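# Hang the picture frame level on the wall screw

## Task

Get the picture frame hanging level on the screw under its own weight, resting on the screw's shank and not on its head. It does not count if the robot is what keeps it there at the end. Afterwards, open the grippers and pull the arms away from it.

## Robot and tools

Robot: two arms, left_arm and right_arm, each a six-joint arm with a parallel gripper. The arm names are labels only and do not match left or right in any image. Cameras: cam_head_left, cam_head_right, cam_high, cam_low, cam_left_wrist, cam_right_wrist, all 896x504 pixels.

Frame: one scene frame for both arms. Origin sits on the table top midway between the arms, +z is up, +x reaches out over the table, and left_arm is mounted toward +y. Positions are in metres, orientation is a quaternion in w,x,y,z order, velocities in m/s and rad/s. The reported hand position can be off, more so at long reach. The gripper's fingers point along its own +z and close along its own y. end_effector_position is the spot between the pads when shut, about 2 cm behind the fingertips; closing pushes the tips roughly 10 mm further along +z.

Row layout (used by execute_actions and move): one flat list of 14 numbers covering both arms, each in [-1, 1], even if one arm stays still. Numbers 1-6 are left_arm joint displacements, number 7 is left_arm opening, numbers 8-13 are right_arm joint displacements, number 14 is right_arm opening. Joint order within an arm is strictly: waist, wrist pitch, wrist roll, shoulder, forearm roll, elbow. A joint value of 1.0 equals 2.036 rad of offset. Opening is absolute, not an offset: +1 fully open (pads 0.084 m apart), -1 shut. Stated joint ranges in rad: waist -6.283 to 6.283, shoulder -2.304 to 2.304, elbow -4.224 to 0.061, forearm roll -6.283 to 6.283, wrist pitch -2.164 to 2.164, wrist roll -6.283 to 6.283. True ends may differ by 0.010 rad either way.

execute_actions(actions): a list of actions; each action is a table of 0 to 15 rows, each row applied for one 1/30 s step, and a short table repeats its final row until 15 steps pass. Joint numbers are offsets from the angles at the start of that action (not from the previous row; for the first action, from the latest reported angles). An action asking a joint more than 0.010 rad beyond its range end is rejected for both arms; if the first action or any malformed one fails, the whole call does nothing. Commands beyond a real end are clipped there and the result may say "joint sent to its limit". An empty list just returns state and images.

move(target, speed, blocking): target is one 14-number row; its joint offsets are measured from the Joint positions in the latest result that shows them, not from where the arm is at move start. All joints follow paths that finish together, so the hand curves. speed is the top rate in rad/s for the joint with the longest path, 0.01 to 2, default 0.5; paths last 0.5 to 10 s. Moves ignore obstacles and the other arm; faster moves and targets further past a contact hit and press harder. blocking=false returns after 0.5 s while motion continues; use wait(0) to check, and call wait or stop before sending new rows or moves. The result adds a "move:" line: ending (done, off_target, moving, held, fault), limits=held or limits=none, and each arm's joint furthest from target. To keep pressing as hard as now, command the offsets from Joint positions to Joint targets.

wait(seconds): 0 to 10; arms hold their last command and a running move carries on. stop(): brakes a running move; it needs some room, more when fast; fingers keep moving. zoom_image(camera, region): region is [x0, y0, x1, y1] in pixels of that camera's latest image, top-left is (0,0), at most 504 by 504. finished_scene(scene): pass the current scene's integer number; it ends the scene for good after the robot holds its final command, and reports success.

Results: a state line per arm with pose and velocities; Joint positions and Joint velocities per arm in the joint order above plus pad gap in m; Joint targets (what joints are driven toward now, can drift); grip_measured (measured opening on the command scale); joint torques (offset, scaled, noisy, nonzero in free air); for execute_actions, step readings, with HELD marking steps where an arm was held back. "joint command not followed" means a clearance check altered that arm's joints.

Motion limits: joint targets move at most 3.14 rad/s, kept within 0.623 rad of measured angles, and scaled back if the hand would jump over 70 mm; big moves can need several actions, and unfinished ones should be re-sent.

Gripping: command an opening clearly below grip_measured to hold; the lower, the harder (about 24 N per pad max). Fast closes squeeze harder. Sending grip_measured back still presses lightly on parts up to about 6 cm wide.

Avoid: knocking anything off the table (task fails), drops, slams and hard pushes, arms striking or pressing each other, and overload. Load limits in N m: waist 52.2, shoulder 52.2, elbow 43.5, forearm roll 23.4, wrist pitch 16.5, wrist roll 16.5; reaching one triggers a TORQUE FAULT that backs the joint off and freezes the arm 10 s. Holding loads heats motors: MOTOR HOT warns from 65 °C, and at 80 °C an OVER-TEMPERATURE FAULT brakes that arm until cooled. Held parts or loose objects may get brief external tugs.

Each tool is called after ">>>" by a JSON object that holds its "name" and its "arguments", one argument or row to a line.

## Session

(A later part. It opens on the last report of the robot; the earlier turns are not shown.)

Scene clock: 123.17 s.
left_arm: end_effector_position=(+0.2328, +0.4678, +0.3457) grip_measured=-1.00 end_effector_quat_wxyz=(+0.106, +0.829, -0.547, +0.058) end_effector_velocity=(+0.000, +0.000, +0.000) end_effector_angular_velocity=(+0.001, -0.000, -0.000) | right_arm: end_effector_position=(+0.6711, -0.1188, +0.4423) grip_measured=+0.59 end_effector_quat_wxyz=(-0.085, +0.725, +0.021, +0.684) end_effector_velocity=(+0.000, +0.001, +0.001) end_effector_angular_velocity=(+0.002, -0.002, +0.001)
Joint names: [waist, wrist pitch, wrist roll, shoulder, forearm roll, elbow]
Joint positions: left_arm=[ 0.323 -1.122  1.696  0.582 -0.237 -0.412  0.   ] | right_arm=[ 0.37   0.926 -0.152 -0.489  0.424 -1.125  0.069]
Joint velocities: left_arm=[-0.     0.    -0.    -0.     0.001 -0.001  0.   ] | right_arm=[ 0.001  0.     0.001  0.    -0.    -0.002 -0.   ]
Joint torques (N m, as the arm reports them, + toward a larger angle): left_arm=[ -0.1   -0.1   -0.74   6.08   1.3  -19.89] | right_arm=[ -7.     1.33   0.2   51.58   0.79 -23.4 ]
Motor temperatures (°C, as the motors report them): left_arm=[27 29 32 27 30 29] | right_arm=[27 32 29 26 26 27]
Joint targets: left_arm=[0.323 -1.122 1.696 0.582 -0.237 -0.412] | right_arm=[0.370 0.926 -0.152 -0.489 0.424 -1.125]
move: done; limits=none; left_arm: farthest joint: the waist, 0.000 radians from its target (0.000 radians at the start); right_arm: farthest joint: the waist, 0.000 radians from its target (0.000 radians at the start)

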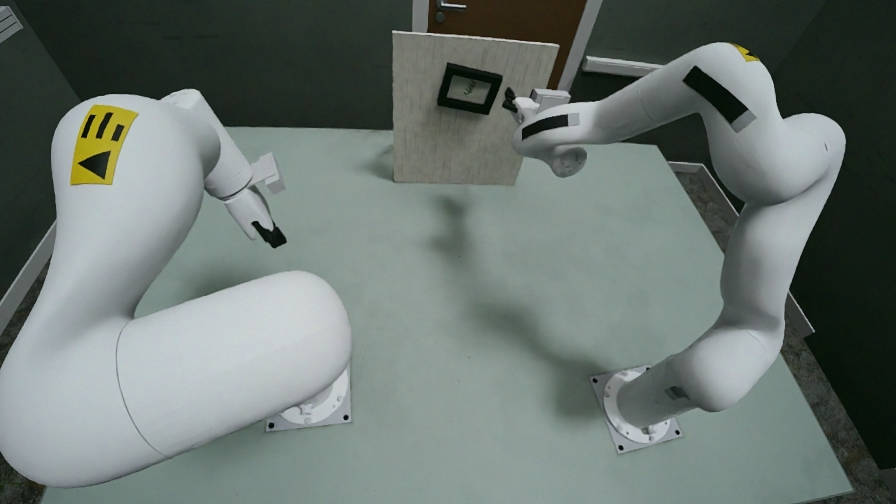

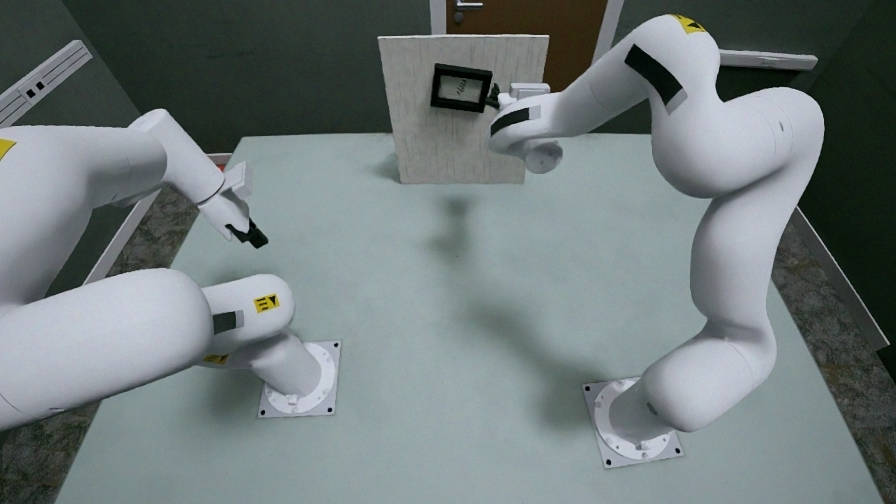

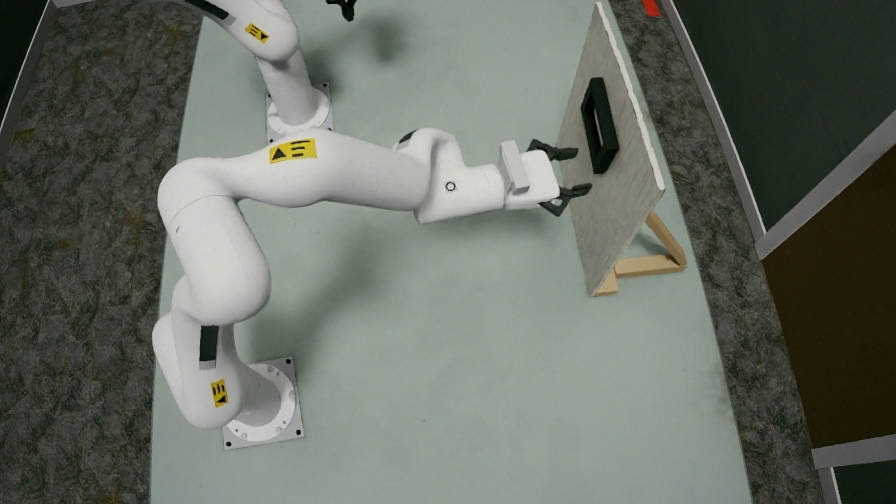

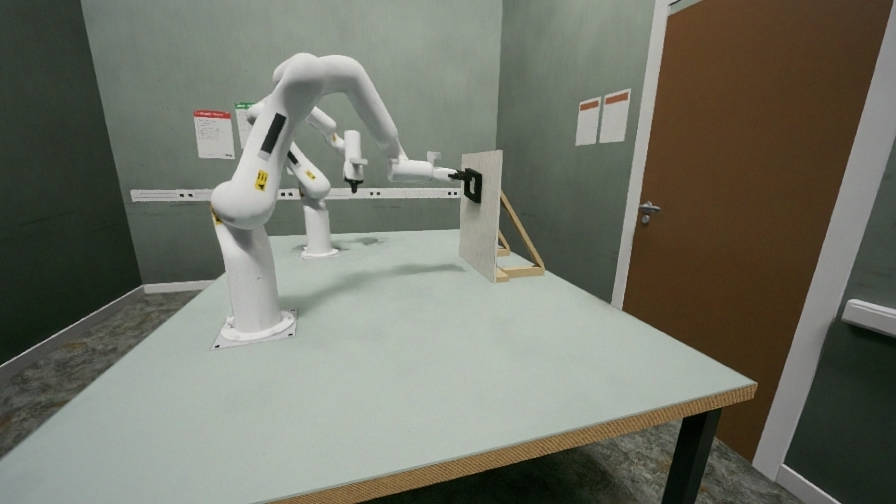

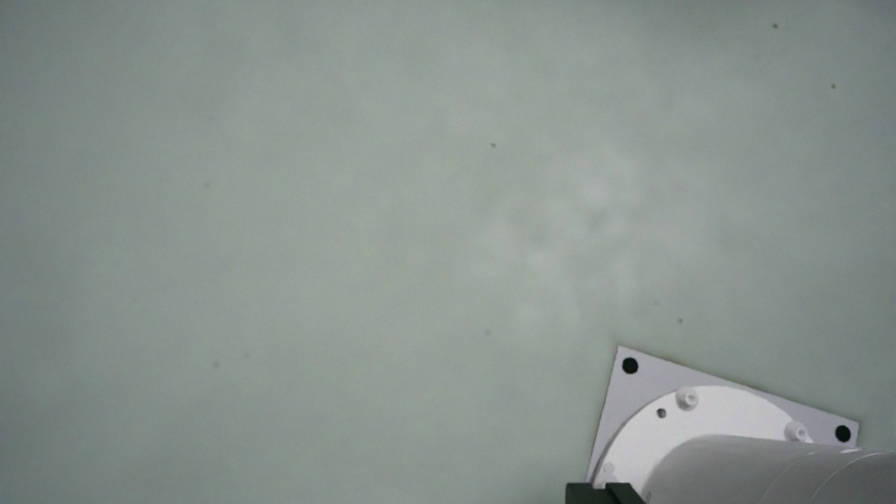

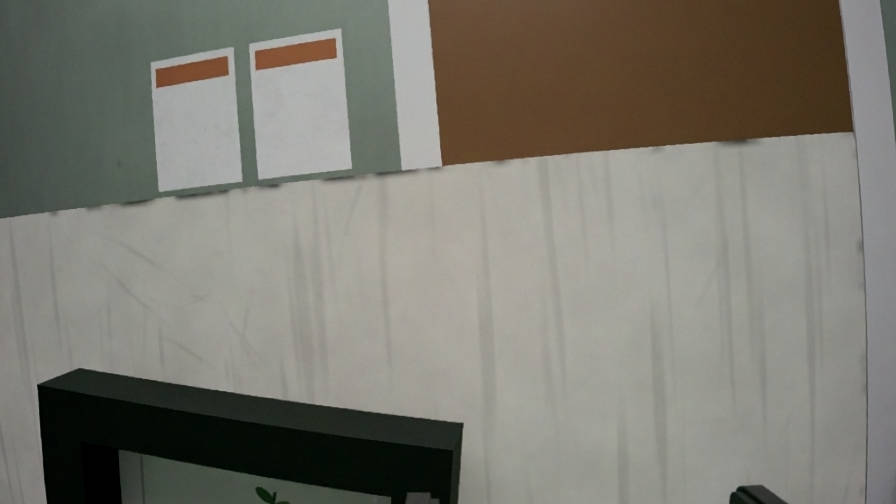

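>>> {"name": "move", "arguments": {
  "target": [0,0,0,0,0,0,-1, 0,-0.03,0,-0.115,0,-0.144,0.6],
  "speed": 0.15
}}

>>> {"name": "move", "arguments": {
  "target": [0,0,0,0,0,0,-1, 0,0,0,0,0,0,-1]
}}

>>> {"name": "move", "arguments": {
  "target": [0,0,0,0,0,0,-1, 0,-0.010,0,0.015,0,0.0045,-1],
  "speed": 0.04
}}

>>> {"name": "move", "arguments": {
  "target": [0,0,0,0,0,0,-1, 0.003,-0.0015,0,-0.006,0,-0.0075,-1],
  "speed": 0.04
}}

Scene clock: 125.80 s.
left_arm: end_effector_position=(+0.2328, +0.4678, +0.3457) grip_measured=-1.00 end_effector_quat_wxyz=(+0.106, +0.829, -0.547, +0.058) end_effector_velocity=(+0.000, -0.000, -0.000) end_effector_angular_velocity=(-0.000, -0.000, -0.001) | right_arm: end_effector_position=(+0.7491, -0.0730, +0.4123) grip_measured=+0.59 end_effector_quat_wxyz=(-0.097, +0.726, +0.020, +0.681) end_effector_velocity=(-0.000, +0.000, -0.003) end_effector_angular_velocity=(-0.001, +0.004, +0.001)
Joint names: [waist, wrist pitch, wrist roll, shoulder, forearm roll, elbow]
Joint positions: left_arm=[ 0.323 -1.122  1.696  0.582 -0.237 -0.412  0.   ] | right_arm=[ 0.37   0.865 -0.152 -0.723  0.424 -1.418  0.069]
Joint velocities: left_arm=[-0.     0.     0.001 -0.    -0.     0.     0.   ] | right_arm=[ 0.    -0.001  0.    -0.002 -0.     0.002  0.   ]
Joint torques (N m, as the arm reports them, + toward a larger angle): left_arm=[ -0.35  -0.13  -0.78   5.13   1.13 -19.57] | right_arm=[ -7.02   1.36   0.17  61.94   1.29 -24.12]
Motor temperatures (°C, as the motors report them): left_arm=[27 29 32 27 30 29] | right_arm=[27 32 29 26 26 27]
Joint targets: left_arm=[0.323 -1.122 1.696 0.582 -0.237 -0.412] | right_arm=[0.370 0.865 -0.152 -0.723 0.424 -1.418]
move: done; limits=none; left_arm: farthest joint: the waist, 0.000 radians from its target (0.000 radians at the start); right_arm: farthest joint: the waist, 0.000 radians from its target (0.000 radians at the start)

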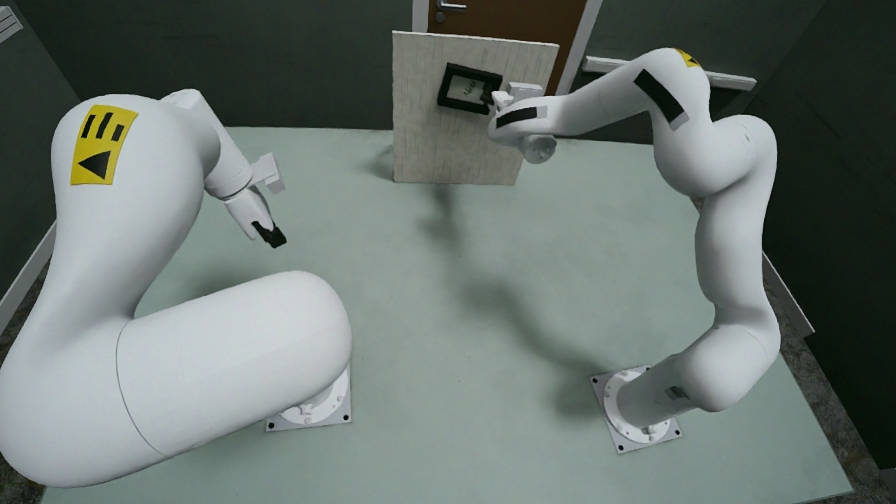

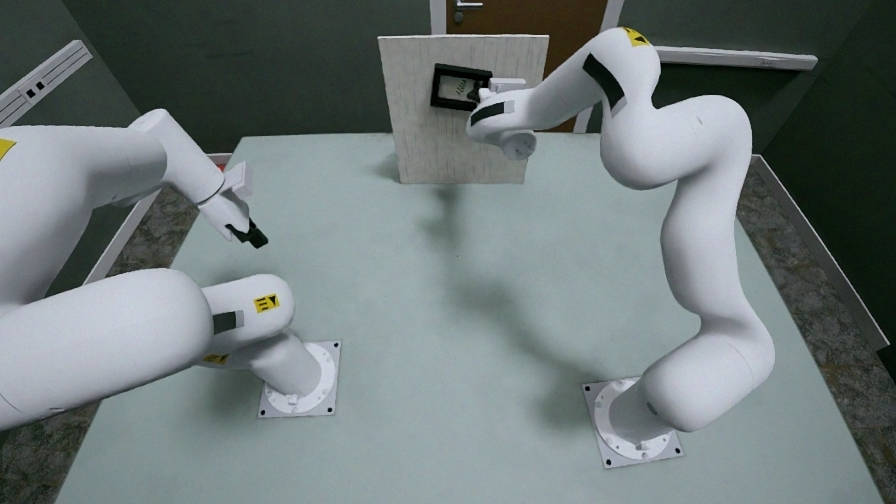

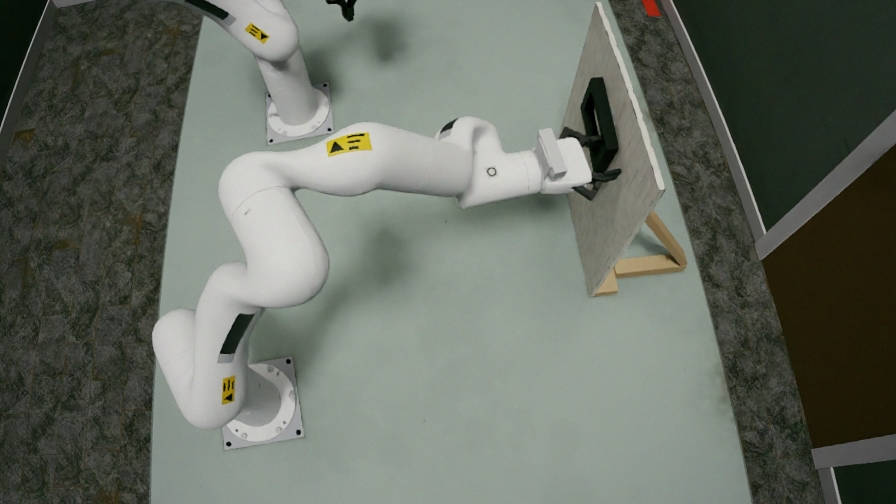

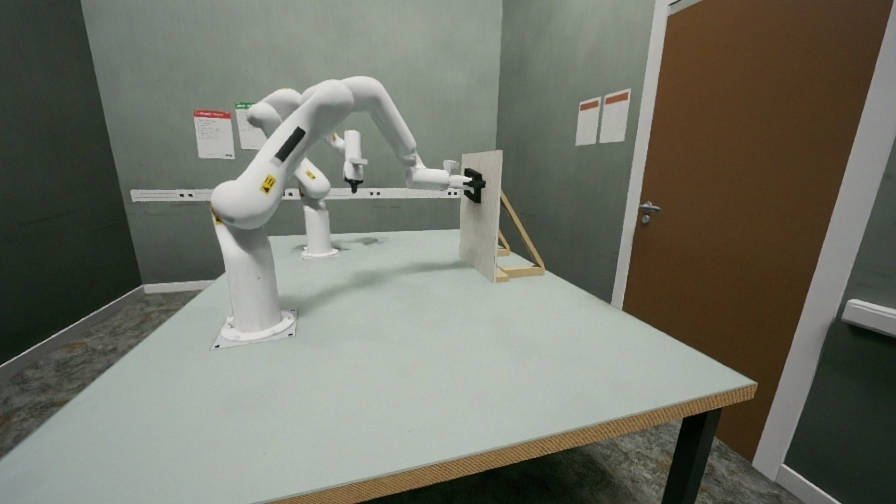

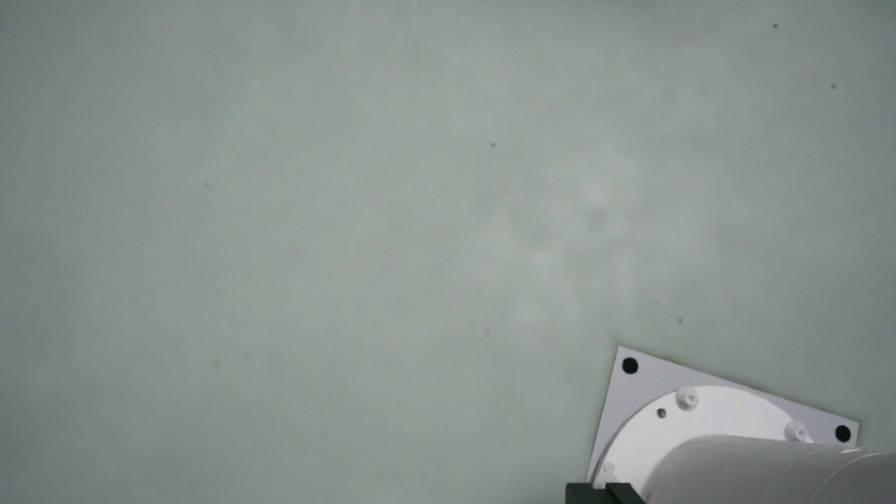

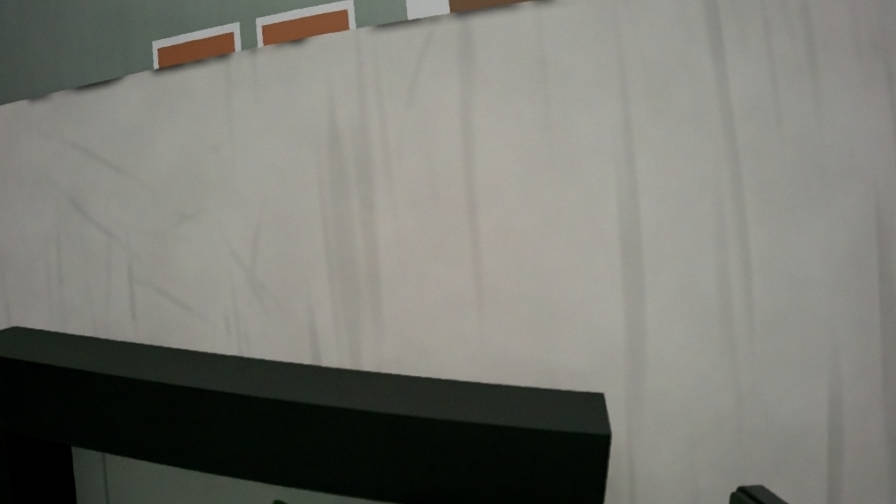

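Scene clock: 126.50 s.
left_arm: end_effector_position=(+0.2328, +0.4678, +0.3457) grip_measured=-1.00 end_effector_quat_wxyz=(+0.106, +0.829, -0.547, +0.058) end_effector_velocity=(+0.000, +0.000, +0.000) end_effector_angular_velocity=(+0.001, -0.000, +0.002) | right_arm: end_effector_position=(+0.7478, -0.0687, +0.4142) grip_measured=-0.53 end_effector_quat_wxyz=(-0.099, +0.724, +0.022, +0.682) end_effector_velocity=(-0.001, +0.000, -0.002) end_effector_angular_velocity=(-0.001, +0.001, +0.000)
Joint names: [waist, wrist pitch, wrist roll, shoulder, forearm roll, elbow]
Joint positions: left_arm=[ 0.323 -1.122  1.696  0.582 -0.237 -0.412  0.   ] | right_arm=[ 0.375  0.866 -0.152 -0.722  0.422 -1.42   0.021]
Joint velocities: left_arm=[ 0.001  0.    -0.001  0.     0.    -0.     0.   ] | right_arm=[ 0.     0.002  0.001 -0.001 -0.001  0.002  0.   ]
Joint torques (N m, as the arm reports them, + toward a larger angle): left_arm=[  0.77  -0.15  -0.77   5.09   1.2  -19.43] | right_arm=[-42.11   0.25   0.36  45.56  11.62  -9.37]
Motor temperatures (°C, as the motors report them): left_arm=[27 29 32 27 30 29] | right_arm=[27 32 29 26 26 27]
Joint targets: left_arm=[0.323 -1.122 1.696 0.582 -0.237 -0.412] | right_arm=[0.370 0.865 -0.152 -0.723 0.424 -1.418]
move: done; limits=none; left_arm: farthest joint: the waist, 0.000 radians from its target (0.000 radians at the start); right_arm: farthest joint: the waist, 0.005 radians from its target (0.000 radians at the start)

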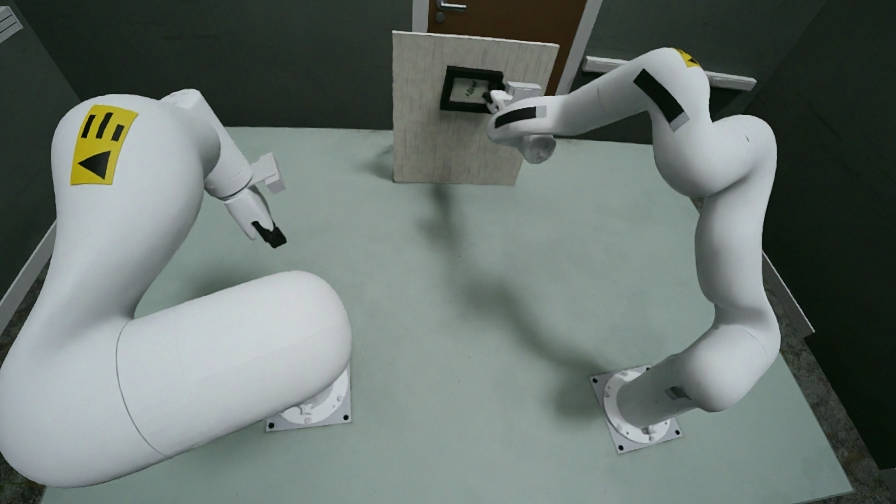

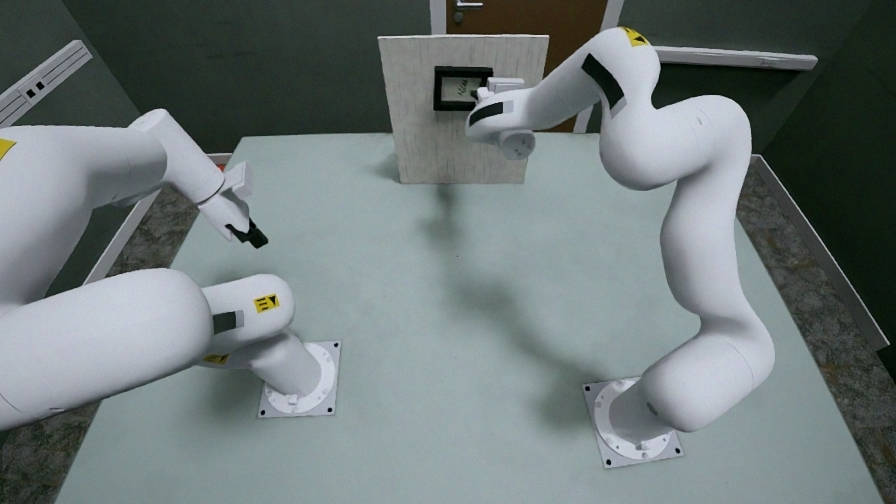

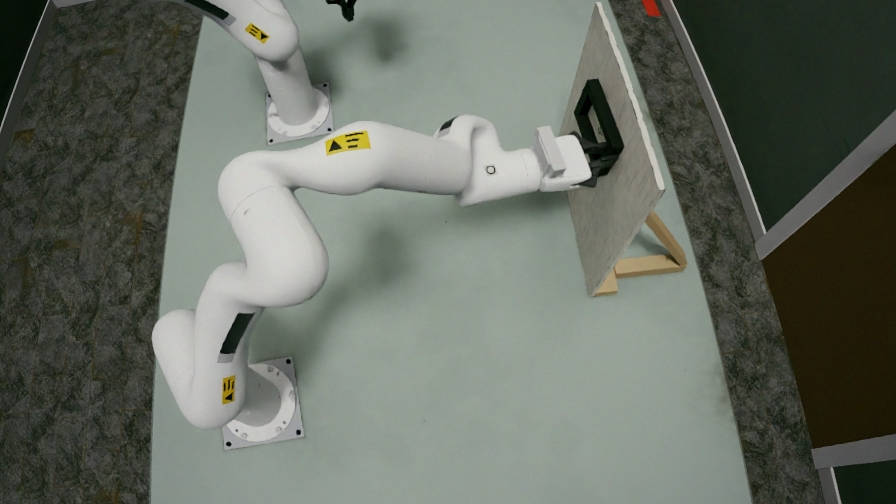

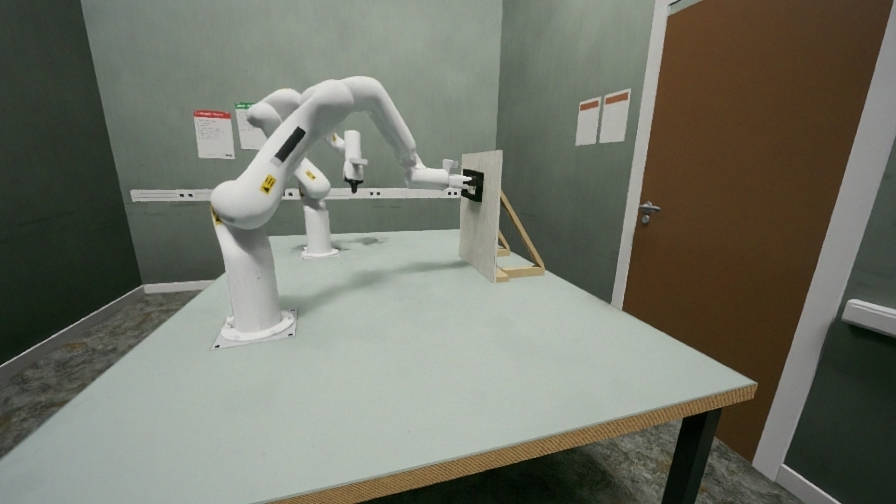

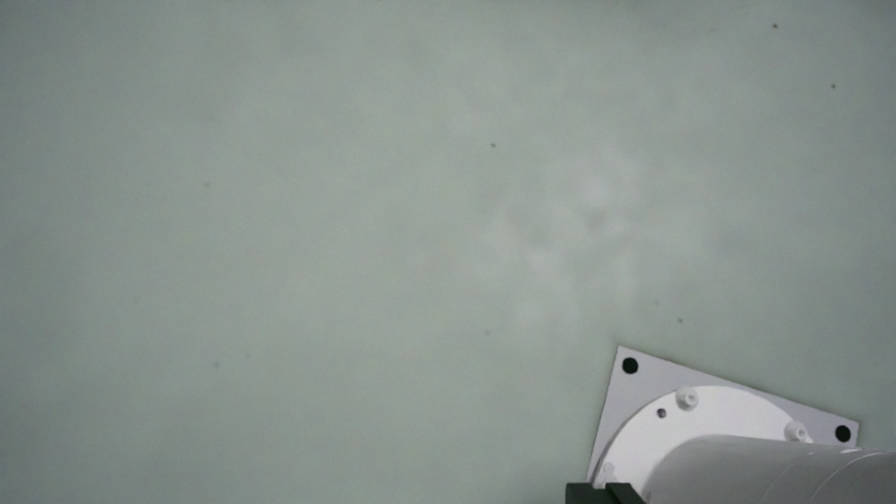

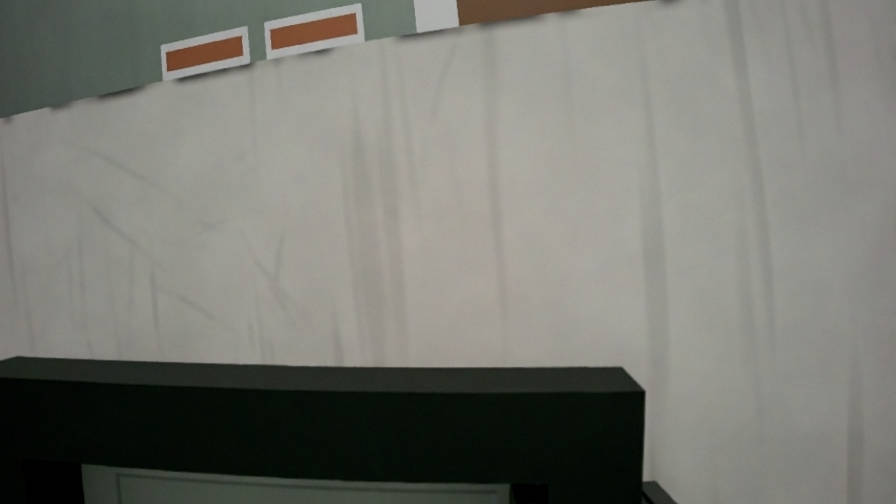

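Scene clock: 127.53 s.
left_arm: end_effector_position=(+0.2328, +0.4678, +0.3457) grip_measured=-1.00 end_effector_quat_wxyz=(+0.106, +0.829, -0.547, +0.058) end_effector_velocity=(+0.000, +0.000, +0.000) end_effector_angular_velocity=(-0.000, -0.001, +0.001) | right_arm: end_effector_position=(+0.7438, -0.0694, +0.4303) grip_measured=-0.55 end_effector_quat_wxyz=(-0.104, +0.724, +0.022, +0.681) end_effector_velocity=(+0.001, -0.001, +0.000) end_effector_angular_velocity=(+0.002, +0.001, -0.001)
Joint names: [waist, wrist pitch, wrist roll, shoulder, forearm roll, elbow]
Joint positions: left_arm=[ 0.323 -1.122  1.696  0.582 -0.237 -0.412  0.   ] | right_arm=[ 0.375  0.845 -0.152 -0.692  0.422 -1.411  0.02 ]
Joint velocities: left_arm=[ 0.  0. -0.  0. -0. -0.  0.] | right_arm=[-0.002 -0.001  0.001 -0.001 -0.    -0.002  0.   ]
Joint torques (N m, as the arm reports them, + toward a larger angle): left_arm=[ -0.24  -0.19  -0.89   5.58   1.01 -19.98] | right_arm=[ -6.67   1.76   0.23  63.93   1.14 -25.28]
Motor temperatures (°C, as the motors report them): left_arm=[27 29 32 27 30 29] | right_arm=[27 32 29 26 26 27]
Joint targets: left_arm=[0.323 -1.122 1.696 0.582 -0.237 -0.412] | right_arm=[0.375 0.845 -0.152 -0.692 0.422 -1.411]
move: done; limits=none; left_arm: farthest joint: the waist, 0.000 radians from its target (0.000 radians at the start); right_arm: farthest joint: the shoulder, 0.001 radians from its target (0.031 radians at the start)

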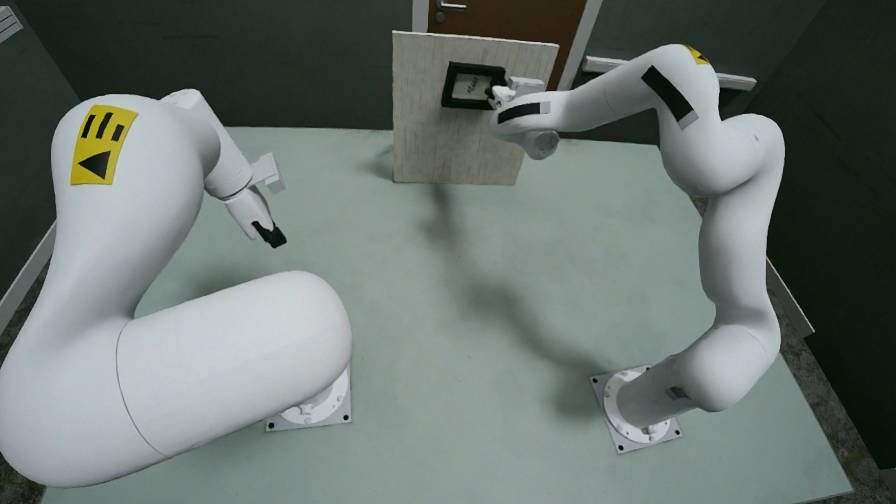

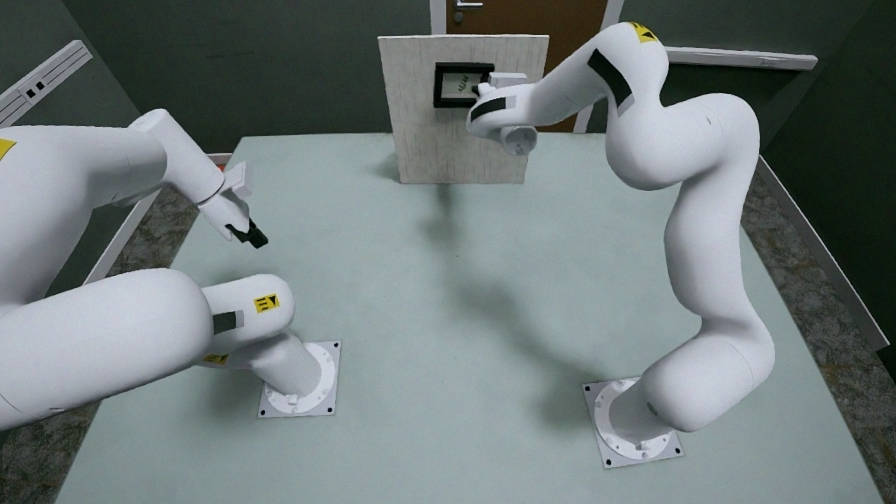

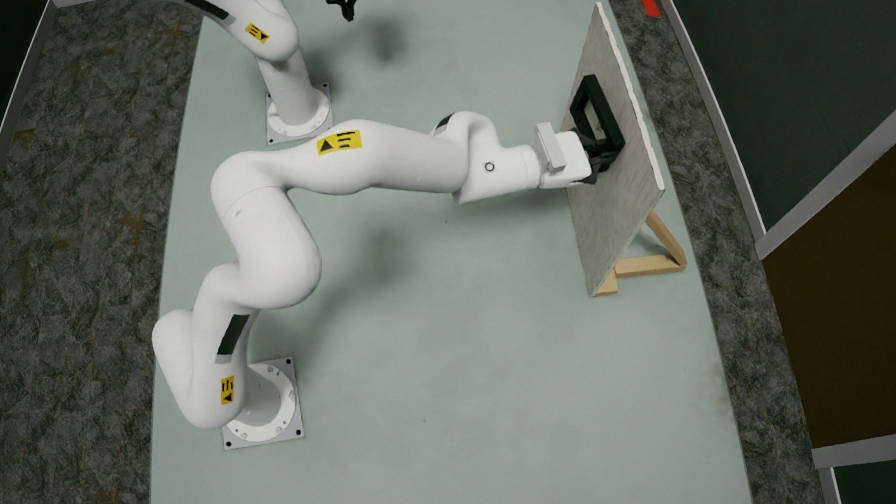

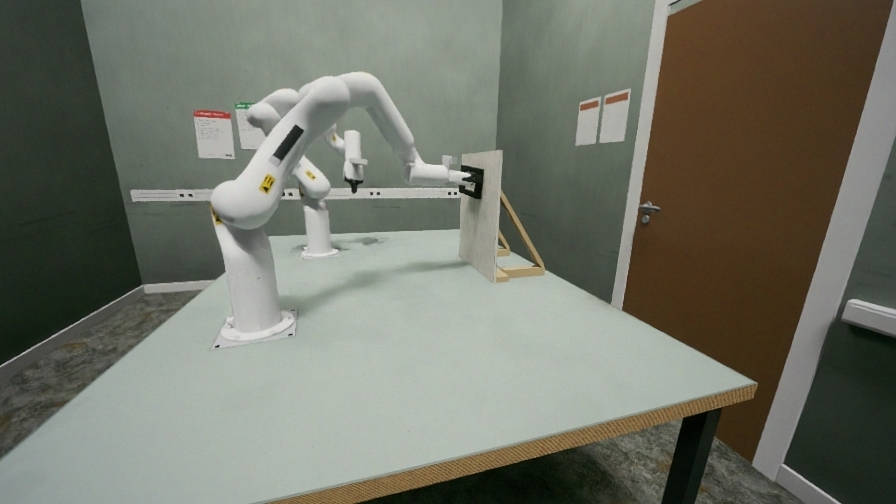

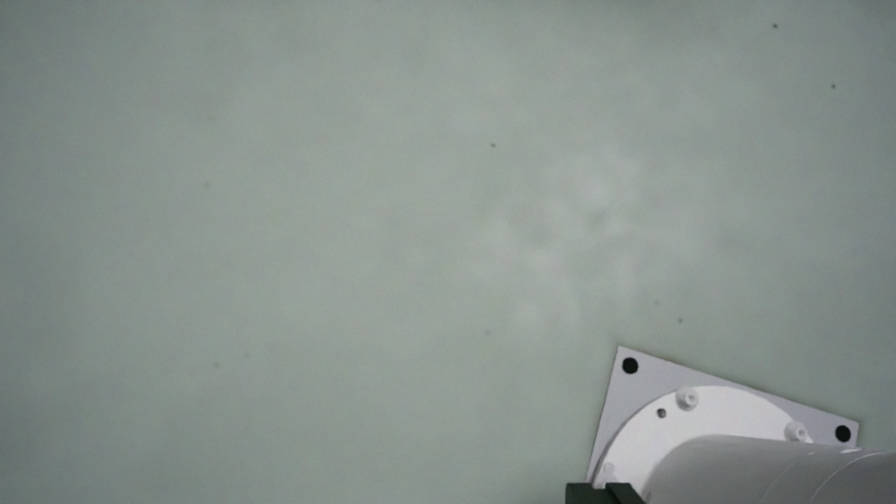

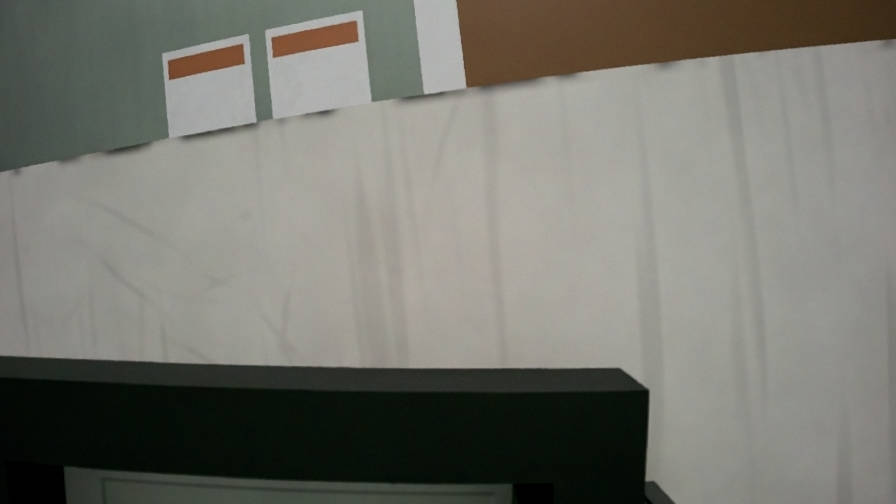

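Scene clock: 128.27 s.
left_arm: end_effector_position=(+0.2328, +0.4678, +0.3457) grip_measured=-1.00 end_effector_quat_wxyz=(+0.106, +0.829, -0.547, +0.058) end_effector_velocity=(-0.000, -0.000, +0.000) end_effector_angular_velocity=(-0.001, +0.000, -0.000) | right_arm: end_effector_position=(+0.7455, -0.0622, +0.4284) grip_measured=-0.55 end_effector_quat_wxyz=(-0.106, +0.724, +0.024, +0.681) end_effector_velocity=(+0.000, +0.000, +0.001) end_effector_angular_velocity=(+0.002, -0.001, -0.001)
Joint names: [waist, wrist pitch, wrist roll, shoulder, forearm roll, elbow]
Joint positions: left_arm=[ 0.323 -1.122  1.696  0.582 -0.237 -0.412  0.   ] | right_arm=[ 0.381  0.842 -0.152 -0.704  0.422 -1.426  0.02 ]
Joint velocities: left_arm=[ 0.001 -0.001  0.001  0.    -0.     0.     0.   ] | right_arm=[ 0.     0.     0.     0.001  0.001 -0.002  0.   ]
Joint torques (N m, as the arm reports them, + toward a larger angle): left_arm=[ -0.11  -0.05  -0.82   5.91   1.06 -19.67] | right_arm=[ -6.84   1.68   0.23  63.66   1.08 -25.49]
Motor temperatures (°C, as the motors report them): left_arm=[27 29 32 27 30 29] | right_arm=[27 32 29 26 26 27]
Joint targets: left_arm=[0.323 -1.122 1.696 0.582 -0.237 -0.412] | right_arm=[0.381 0.842 -0.152 -0.704 0.422 -1.426]
move: done; limits=none; left_arm: farthest joint: the waist, 0.000 radians from its target (0.000 radians at the start); right_arm: farthest joint: the waist, 0.000 radians from its target (0.006 radians at the start)

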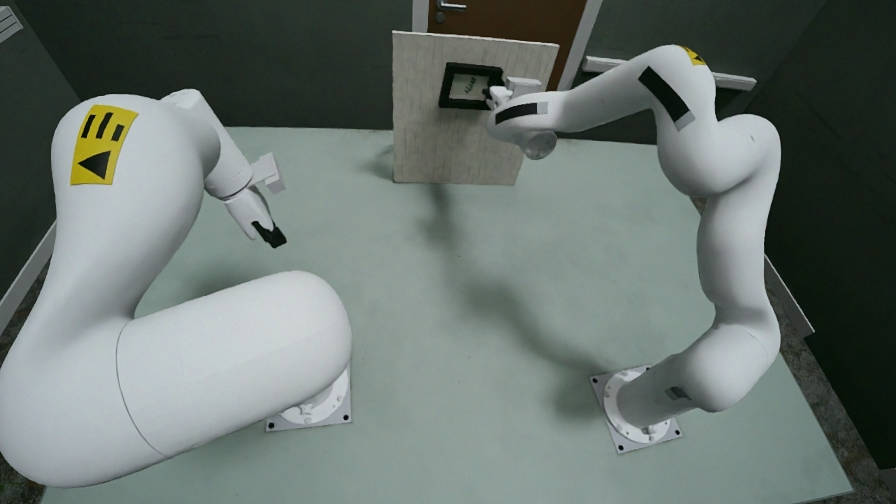

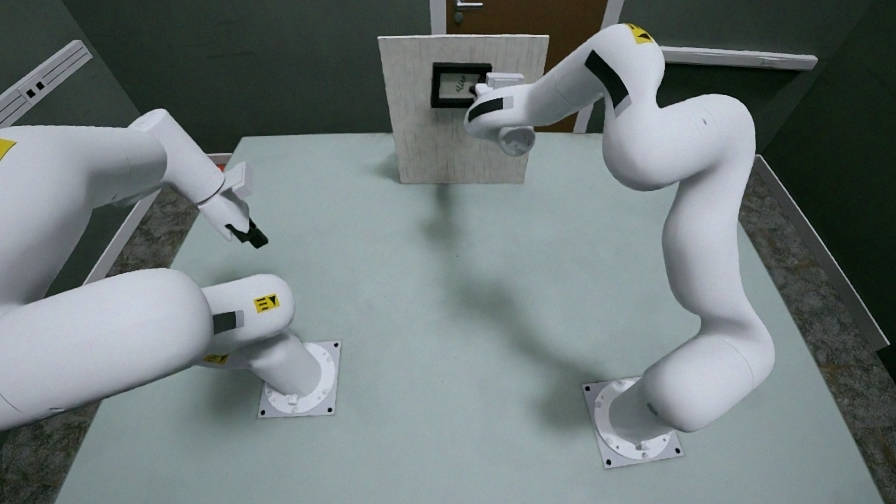

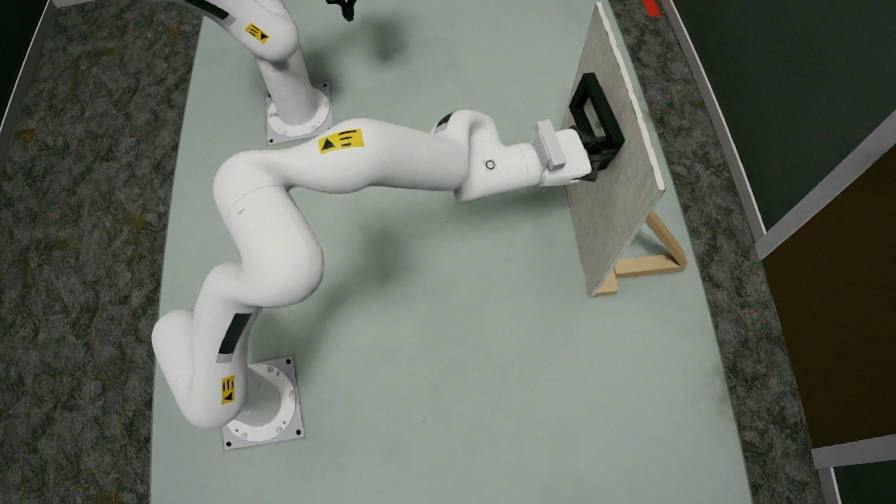

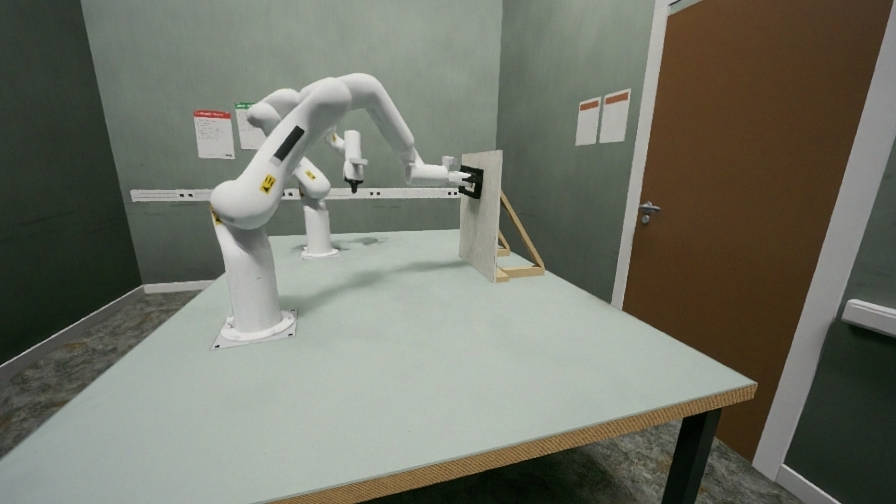

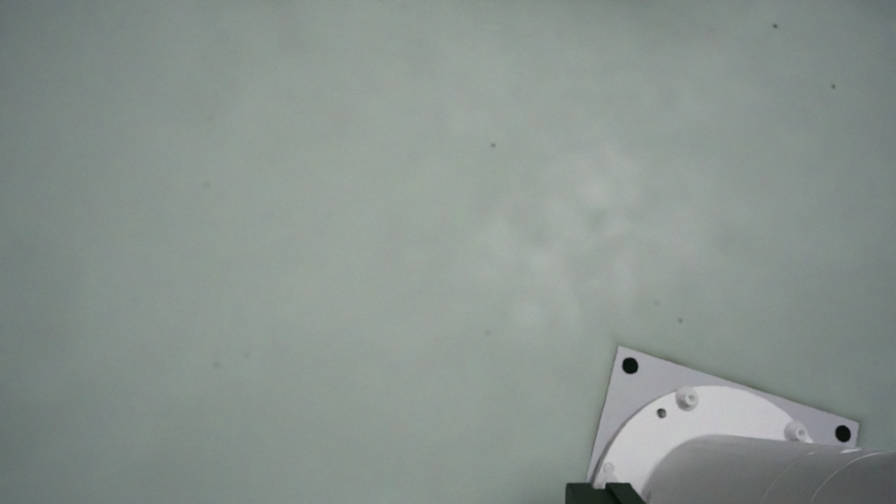

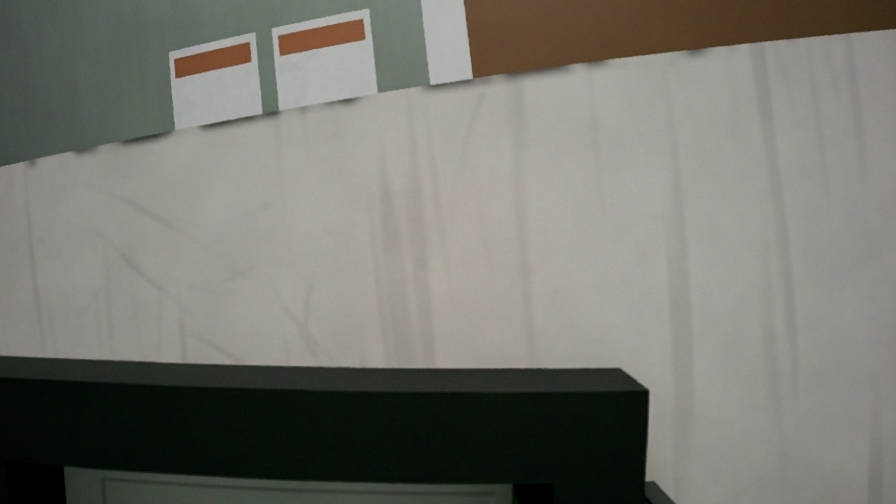

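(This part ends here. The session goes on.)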